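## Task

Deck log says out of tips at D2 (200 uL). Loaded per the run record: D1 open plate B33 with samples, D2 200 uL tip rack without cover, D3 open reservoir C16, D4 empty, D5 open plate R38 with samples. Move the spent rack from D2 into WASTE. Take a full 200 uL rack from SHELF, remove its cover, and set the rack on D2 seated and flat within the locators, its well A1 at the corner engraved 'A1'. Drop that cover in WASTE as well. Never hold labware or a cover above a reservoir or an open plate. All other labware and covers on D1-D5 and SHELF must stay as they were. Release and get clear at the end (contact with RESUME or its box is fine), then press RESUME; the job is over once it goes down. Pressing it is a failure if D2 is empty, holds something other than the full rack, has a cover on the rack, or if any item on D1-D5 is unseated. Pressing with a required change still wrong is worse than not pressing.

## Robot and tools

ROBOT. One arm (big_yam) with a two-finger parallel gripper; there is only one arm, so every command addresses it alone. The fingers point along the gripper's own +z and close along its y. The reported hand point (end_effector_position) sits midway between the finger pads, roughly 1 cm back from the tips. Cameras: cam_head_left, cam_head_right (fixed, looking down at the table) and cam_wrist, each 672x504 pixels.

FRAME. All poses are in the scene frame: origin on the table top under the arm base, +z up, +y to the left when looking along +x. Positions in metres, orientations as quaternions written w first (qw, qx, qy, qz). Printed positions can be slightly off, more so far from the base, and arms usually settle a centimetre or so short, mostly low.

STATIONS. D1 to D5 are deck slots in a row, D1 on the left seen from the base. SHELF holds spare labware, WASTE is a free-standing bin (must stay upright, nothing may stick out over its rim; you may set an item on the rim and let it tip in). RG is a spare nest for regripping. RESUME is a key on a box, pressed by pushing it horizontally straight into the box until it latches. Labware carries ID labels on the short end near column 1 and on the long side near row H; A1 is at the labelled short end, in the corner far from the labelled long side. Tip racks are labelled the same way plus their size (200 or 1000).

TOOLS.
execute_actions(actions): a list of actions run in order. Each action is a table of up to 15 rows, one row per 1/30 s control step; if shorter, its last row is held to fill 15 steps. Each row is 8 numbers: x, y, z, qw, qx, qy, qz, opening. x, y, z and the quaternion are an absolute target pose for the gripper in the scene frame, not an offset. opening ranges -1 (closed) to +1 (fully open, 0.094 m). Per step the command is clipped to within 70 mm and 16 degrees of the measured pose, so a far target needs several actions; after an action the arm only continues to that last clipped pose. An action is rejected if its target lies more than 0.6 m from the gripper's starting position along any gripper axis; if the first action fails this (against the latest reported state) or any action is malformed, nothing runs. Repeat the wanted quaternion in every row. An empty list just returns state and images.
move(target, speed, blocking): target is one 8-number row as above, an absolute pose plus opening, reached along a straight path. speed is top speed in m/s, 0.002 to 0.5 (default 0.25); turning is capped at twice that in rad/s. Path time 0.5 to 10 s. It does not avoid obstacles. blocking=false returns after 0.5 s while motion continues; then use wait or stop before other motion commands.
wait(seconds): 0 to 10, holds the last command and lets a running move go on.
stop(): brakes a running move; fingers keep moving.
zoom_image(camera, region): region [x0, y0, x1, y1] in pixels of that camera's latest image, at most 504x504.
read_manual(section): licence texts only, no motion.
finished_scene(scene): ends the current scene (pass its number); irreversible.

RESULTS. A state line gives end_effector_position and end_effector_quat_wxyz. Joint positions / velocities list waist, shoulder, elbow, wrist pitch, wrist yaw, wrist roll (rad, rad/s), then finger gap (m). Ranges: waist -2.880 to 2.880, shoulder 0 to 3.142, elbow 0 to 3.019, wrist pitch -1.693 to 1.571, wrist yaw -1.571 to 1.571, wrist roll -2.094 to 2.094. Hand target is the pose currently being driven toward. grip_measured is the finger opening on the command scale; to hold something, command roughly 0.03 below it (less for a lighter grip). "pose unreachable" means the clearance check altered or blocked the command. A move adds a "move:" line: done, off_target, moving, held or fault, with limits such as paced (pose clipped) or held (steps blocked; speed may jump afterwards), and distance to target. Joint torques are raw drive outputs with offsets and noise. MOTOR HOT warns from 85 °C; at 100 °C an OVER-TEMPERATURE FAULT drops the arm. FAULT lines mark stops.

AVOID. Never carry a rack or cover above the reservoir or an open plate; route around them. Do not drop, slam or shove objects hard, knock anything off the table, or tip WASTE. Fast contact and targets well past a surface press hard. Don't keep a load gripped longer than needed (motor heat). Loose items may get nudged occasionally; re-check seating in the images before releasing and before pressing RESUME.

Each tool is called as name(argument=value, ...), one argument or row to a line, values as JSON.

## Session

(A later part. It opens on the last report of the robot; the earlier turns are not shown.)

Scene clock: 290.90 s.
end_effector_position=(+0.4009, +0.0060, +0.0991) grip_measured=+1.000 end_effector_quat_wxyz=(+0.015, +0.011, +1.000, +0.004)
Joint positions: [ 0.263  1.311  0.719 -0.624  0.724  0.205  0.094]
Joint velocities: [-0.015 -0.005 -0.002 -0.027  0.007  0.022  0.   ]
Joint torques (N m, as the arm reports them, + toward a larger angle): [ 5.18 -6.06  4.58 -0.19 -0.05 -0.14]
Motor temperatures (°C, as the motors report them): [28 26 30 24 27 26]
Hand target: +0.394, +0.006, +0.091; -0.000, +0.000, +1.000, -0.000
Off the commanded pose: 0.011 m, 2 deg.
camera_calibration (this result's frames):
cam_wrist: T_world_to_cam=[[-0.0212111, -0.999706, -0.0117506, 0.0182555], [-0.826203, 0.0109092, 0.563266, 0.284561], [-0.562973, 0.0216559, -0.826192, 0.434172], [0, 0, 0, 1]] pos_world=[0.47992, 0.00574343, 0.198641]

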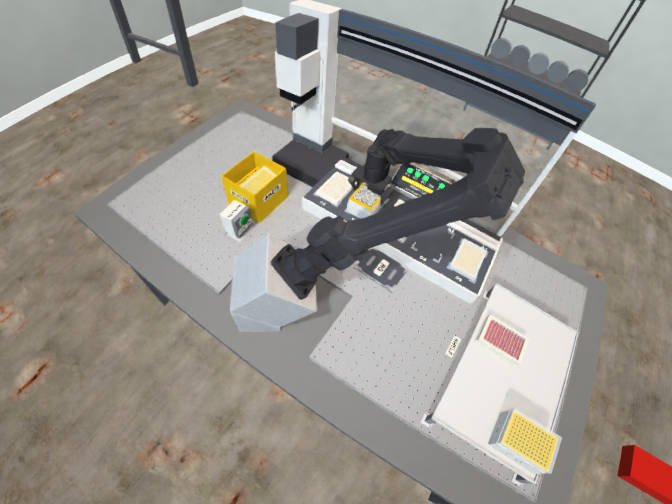

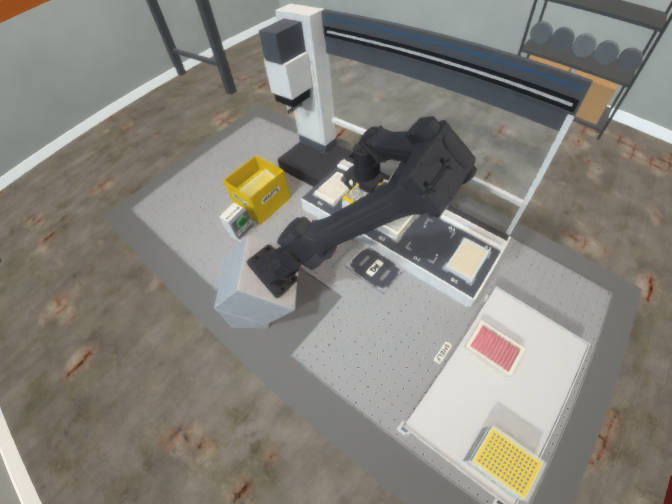

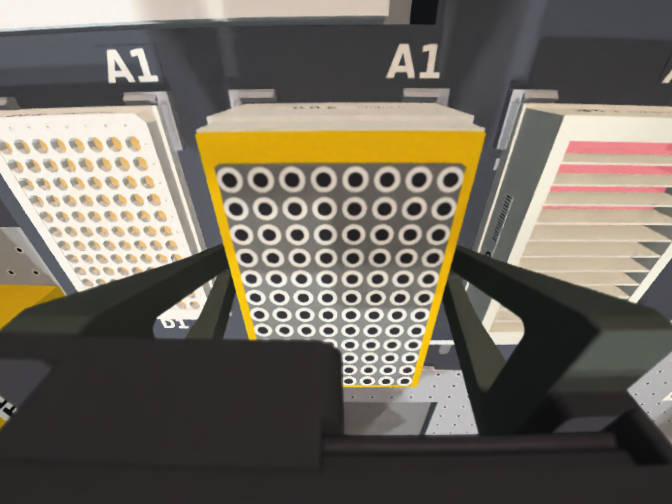

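move(
  target=[0.41,0.005,0.18,0,0,1,0,1],
  speed=0.12,
)

move(
  target=[0.14,0.2,0.19,0,0,0.976,0.216,-1],
  speed=0.3,
)

move(
  target=[0.108,0.22,0.095,0,0,0.976,0.216,-1],
  speed=0.12,
)

Scene clock: 308.10 s.
end_effector_position=(+0.3960, +0.0072, +0.1691) grip_measured=+1.000 end_effector_quat_wxyz=(-0.013, -0.017, +1.000, -0.006)
Joint positions: [ 0.414  1.253  0.828 -1.007  0.763  0.403  0.094]
Joint velocities: [-0.015  0.005 -0.002 -0.002  0.022  0.051  0.   ]
Joint torques (N m, as the arm reports them, + toward a larger angle): [ 6.56 -6.94  8.16 -0.36  0.25  0.13]
Motor temperatures (°C, as the motors report them): [28 26 30 24 27 26]
Hand target: +0.411, +0.005, +0.180; -0.000, +0.000, +1.000, -0.002
Off the commanded pose: 0.018 m, 3 deg.
move: off_target
camera_calibration (this result's frames):
cam_wrist: T_world_to_cam=[[0.0342521, -0.999381, 0.00797797, -0.00512456], [-0.793389, -0.022336, 0.608305, 0.220748], [-0.607751, -0.0271654, -0.793663, 0.501783], [0, 0, 0, 1]] pos_world=[0.480273, 0.0134403, 0.264005]

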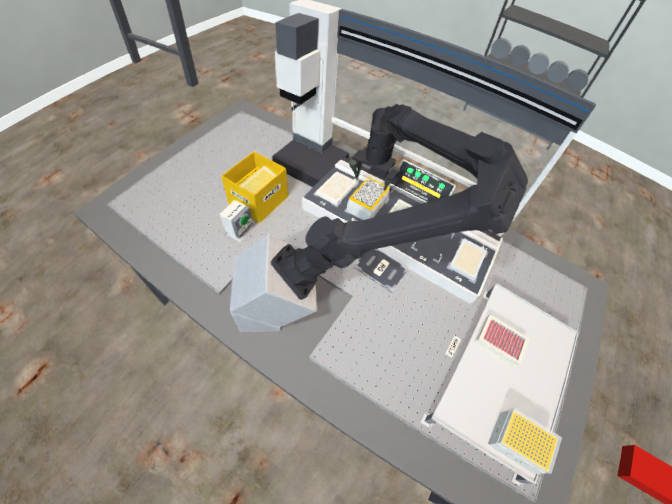

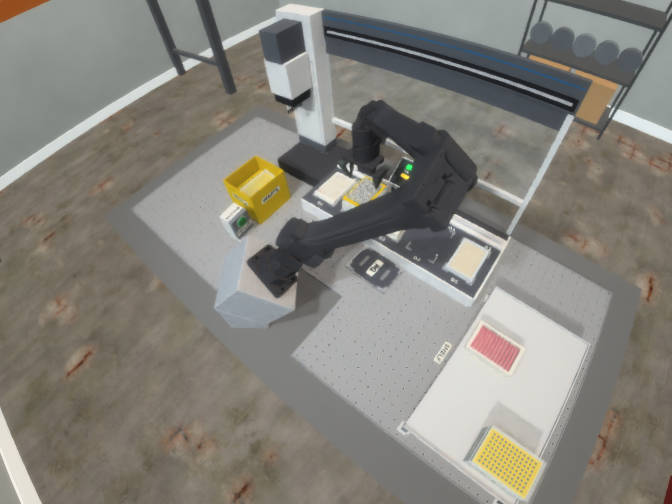

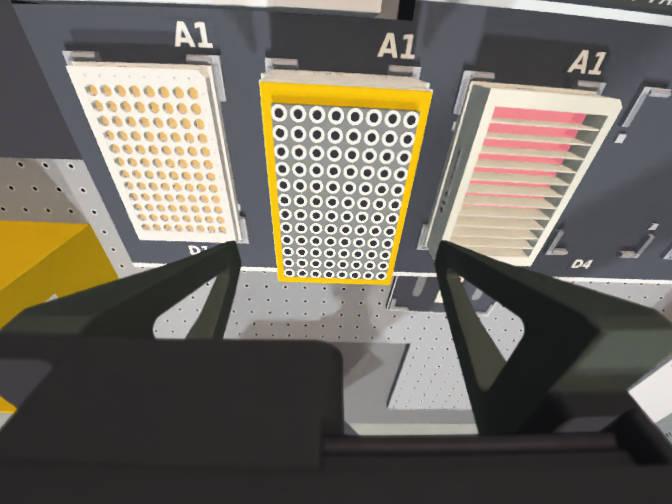

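Scene clock: 309.87 s.
end_effector_position=(+0.1455, +0.1982, +0.1947) grip_measured=-0.986 end_effector_quat_wxyz=(-0.001, -0.007, +0.977, +0.212)
Joint positions: [ 1.171  1.429  0.396 -0.548  0.496  1.126  0.001]
Joint velocities: [-0.005 -0.015 -0.012  0.007 -0.051  0.037 -0.001]
Joint torques (N m, as the arm reports them, + toward a larger angle): [ 4.72 -0.88  6.38  1.26  0.15  0.08]
Motor temperatures (°C, as the motors report them): [28 26 30 24 27 26]
Hand target: +0.142, +0.196, +0.191; -0.002, -0.002, +0.978, +0.210
Off the commanded pose: 0.007 m, 1 deg.
move: done
camera_calibration (this result's frames):
cam_wrist: T_world_to_cam=[[0.0139364, -0.90862, -0.417391, 0.261843], [-0.80529, -0.257642, 0.533974, 0.0735204], [-0.592717, 0.328679, -0.735294, 0.290964], [0, 0, 0, 1]] pos_world=[0.228015, 0.161224, 0.283977]

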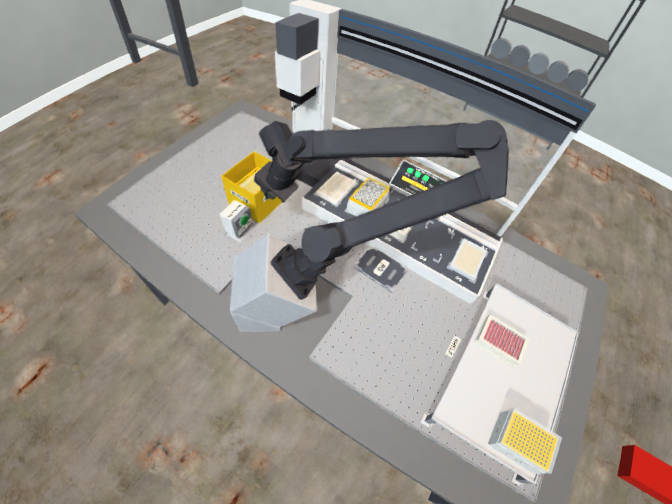

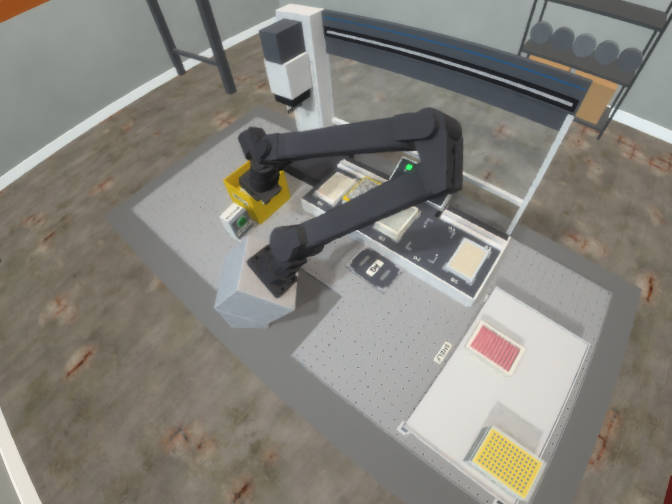

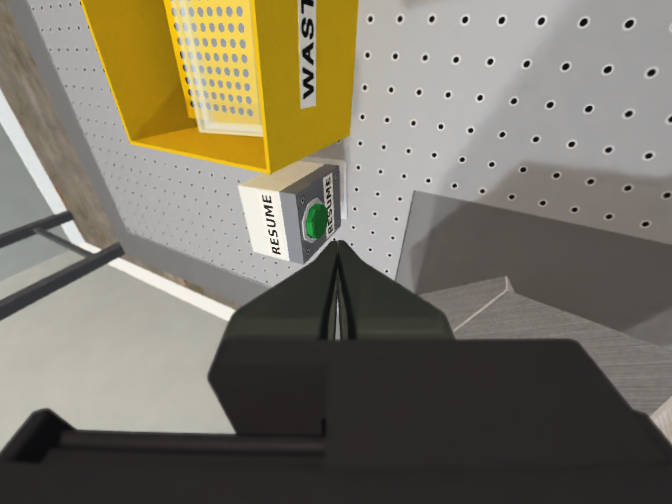

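Scene clock: 311.27 s.
end_effector_position=(+0.1096, +0.2235, +0.1030) grip_measured=-0.986 end_effector_quat_wxyz=(+0.004, +0.003, +0.975, +0.223)
Joint positions: [1.061 1.863 0.282 0.09  0.494 1.006 0.001]
Joint velocities: [-0.005 -0.005 -0.002 -0.007 -0.066 -0.139  0.001]
Joint torques (N m, as the arm reports them, + toward a larger angle): [ 4.3  -3.62  3.13  1.2  -0.17 -0.18]
Motor temperatures (°C, as the motors report them): [28 26 30 24 27 26]
Hand target: +0.107, +0.217, +0.097; -0.001, +0.000, +0.976, +0.217
Off the commanded pose: 0.009 m, 1 deg.
move: done
camera_calibration (this result's frames):
cam_wrist: T_world_to_cam=[[-0.00431813, -0.89907, -0.437783, 0.249065], [-0.813879, -0.251205, 0.523924, 0.100688], [-0.581018, 0.358565, -0.73065, 0.185553], [0, 0, 0, 1]] pos_world=[0.190833, 0.182687, 0.191858]

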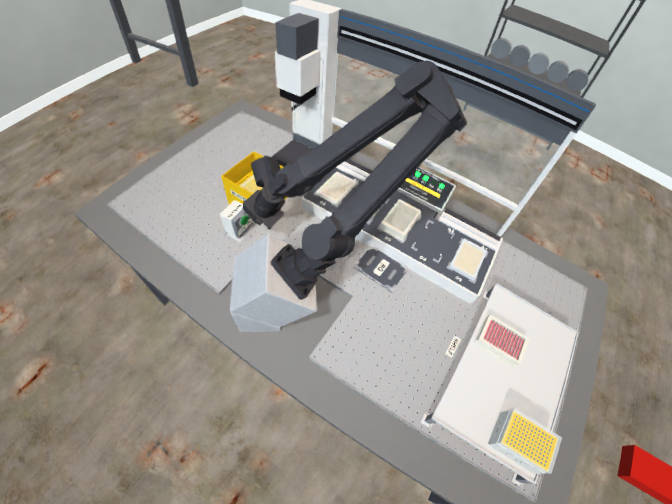

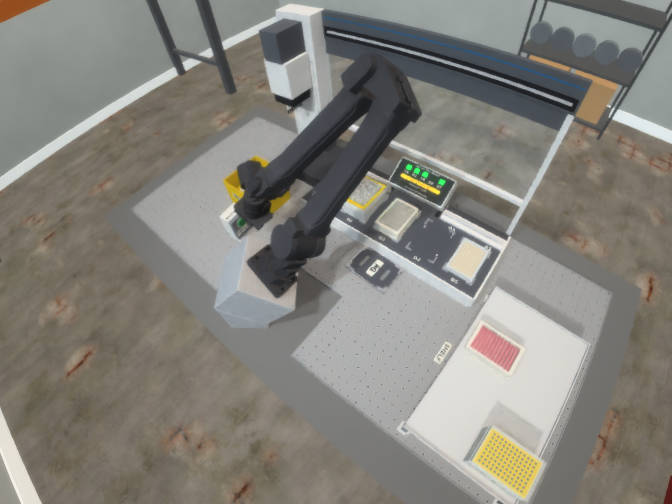

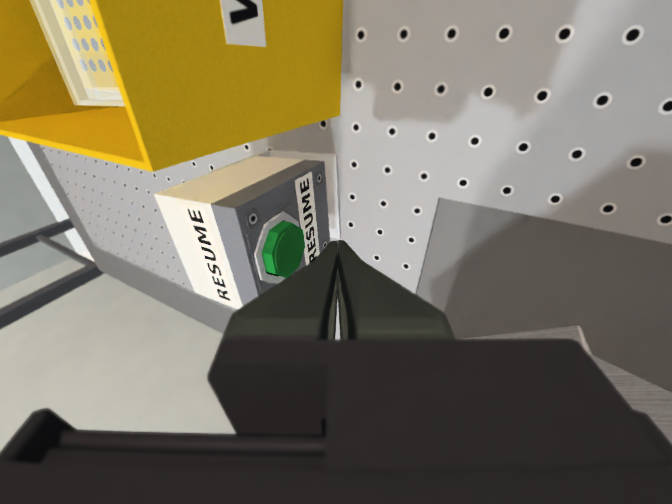

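move(
  target=[0.088,0.235,0.08,0,0,0.976,0.216,-1],
  speed=0.08,
)

move(
  target=[0.09,0.275,0.09,0,0,0.976,0.216,-1],
  speed=0.04,
)

Scene clock: 317.77 s.
end_effector_position=(+0.0860, +0.2250, +0.0785) grip_measured=-0.986 end_effector_quat_wxyz=(-0.004, -0.008, +0.978, +0.209)
Joint positions: [1.075 2.032 0.282 0.211 0.494 1.022 0.001]
Joint velocities: [-0.015  0.005 -0.007  0.012  0.022  0.007 -0.001]
Joint torques (N m, as the arm reports them, + toward a larger angle): [ 6.49 -4.14  3.95  1.16  0.07  0.08]
Motor temperatures (°C, as the motors report them): [28 26 30 24 27 26]
Hand target: +0.088, +0.234, +0.081; -0.000, +0.000, +0.976, +0.216
Off the commanded pose: 0.010 m, 1 deg.
move: done
camera_calibration (this result's frames):
cam_wrist: T_world_to_cam=[[0.0134279, -0.911461, -0.411166, 0.238778], [-0.802303, -0.255235, 0.539597, 0.0933161], [-0.596766, 0.322634, -0.734695, 0.163096], [0, 0, 0, 1]] pos_world=[0.168991, 0.188834, 0.16765]

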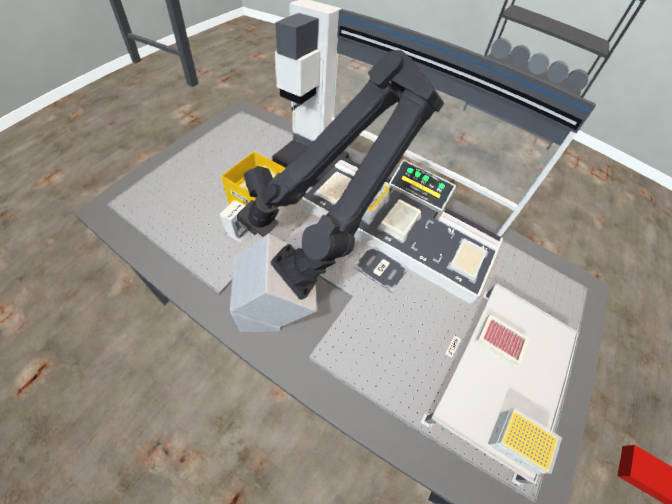

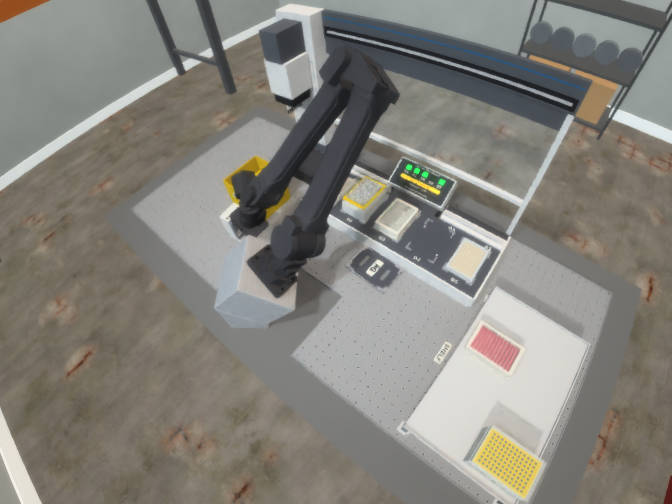

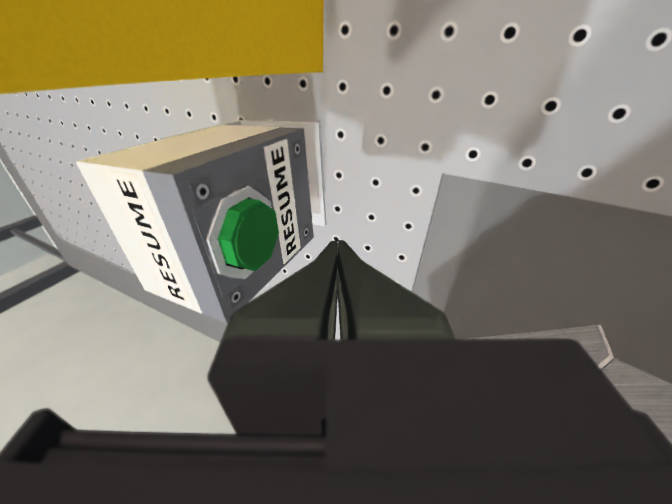

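Scene clock: 319.30 s.
end_effector_position=(+0.0868, +0.2537, +0.0844) grip_measured=-0.986 end_effector_quat_wxyz=(-0.002, -0.007, +0.979, +0.205)
Joint positions: [1.123 2.07  0.366 0.133 0.502 1.08  0.001]
Joint velocities: [ 0.005 -0.024  0.017 -0.012 -0.007 -0.007 -0.   ]
Joint torques (N m, as the arm reports them, + toward a larger angle): [ 7.34 -4.19  6.45  0.65 -0.17  0.05]
Motor temperatures (°C, as the motors report them): [28 26 30 24 27 26]
Hand target: +0.091, +0.274, +0.089; +0.000, -0.000, +0.976, +0.216
Off the commanded pose: 0.022 m, 2 deg.
move: off_target
camera_calibration (this result's frames):
cam_wrist: T_world_to_cam=[[0.0136234, -0.914804, -0.403668, 0.267522], [-0.804282, -0.249886, 0.539154, 0.0970144], [-0.594091, 0.317318, -0.739165, 0.160202], [0, 0, 0, 1]] pos_world=[0.169557, 0.218138, 0.1741]

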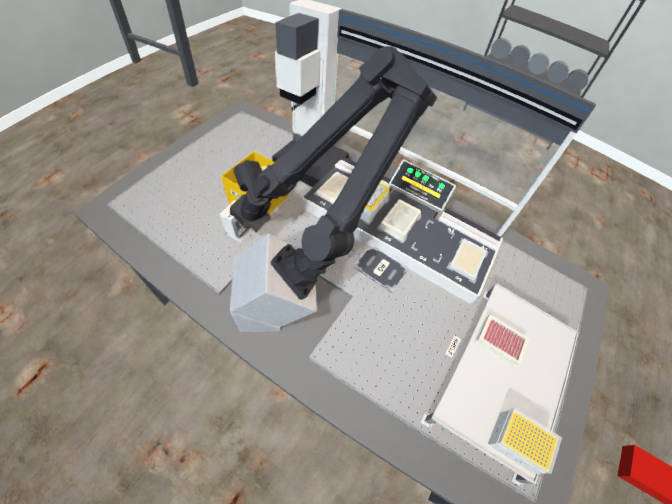

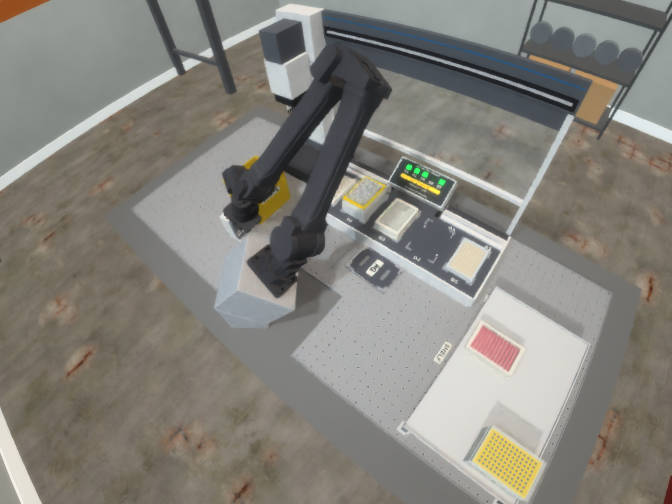

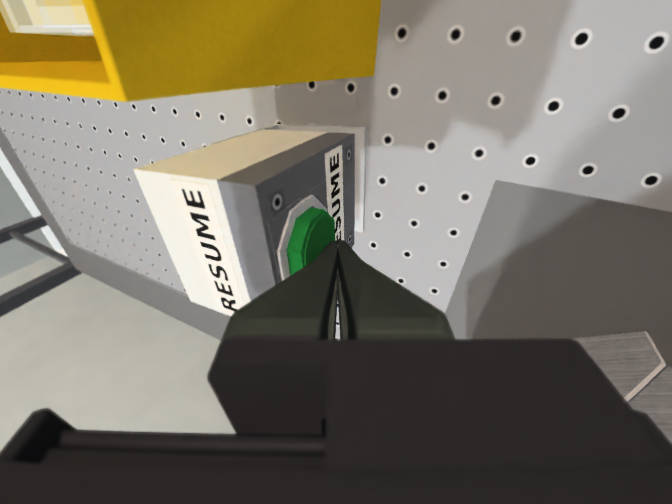

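move(
  target=[0.093,0.305,0.092,0,0,0.976,0.216,-1],
  speed=0.04,
)

Scene clock: 325.43 s.
end_effector_position=(+0.0821, +0.2582, +0.0790) grip_measured=-0.987 end_effector_quat_wxyz=(-0.008, -0.017, +0.983, +0.181)
Joint positions: [1.134 2.108 0.408 0.066 0.51  1.104 0.001]
Joint velocities: [-0.015  0.005 -0.012  0.007 -0.037 -0.007  0.   ]
Joint torques (N m, as the arm reports them, + toward a larger angle): [ 8.   -5.22  8.82  1.24 -0.63  0.03]
Motor temperatures (°C, as the motors report them): [28 26 31 24 27 26]
move: unfinished (the scene ended)
camera_calibration (this result's frames):
cam_wrist: T_world_to_cam=[[0.0303778, -0.932683, -0.359415, 0.269271], [-0.795563, -0.240247, 0.556202, 0.0927122], [-0.605109, 0.269041, -0.749307, 0.166168], [0, 0, 0, 1]] pos_world=[0.166128, 0.228712, 0.169724]
The task's run has ended: the event that ends the task has happened. This ends this scene only. If you have not yet called finished_scene for this scene, call it to go on to the next scene.

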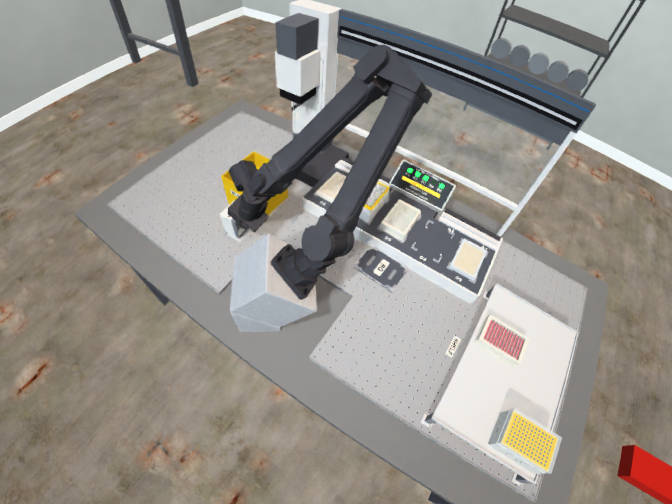

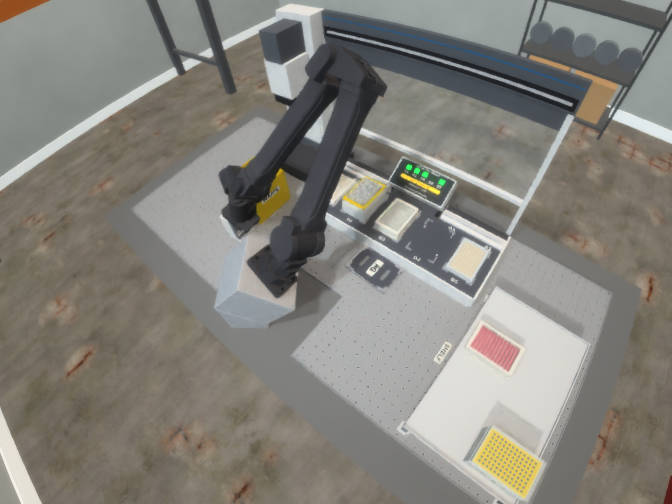

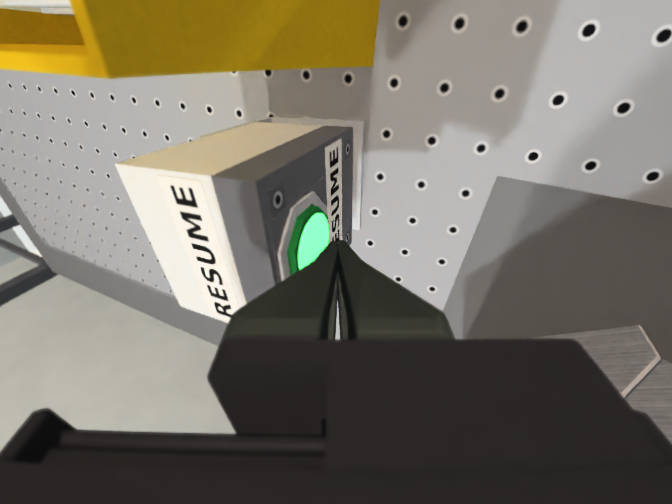

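finished_scene(
  scene=1,
)

The scene is finished: the task was done.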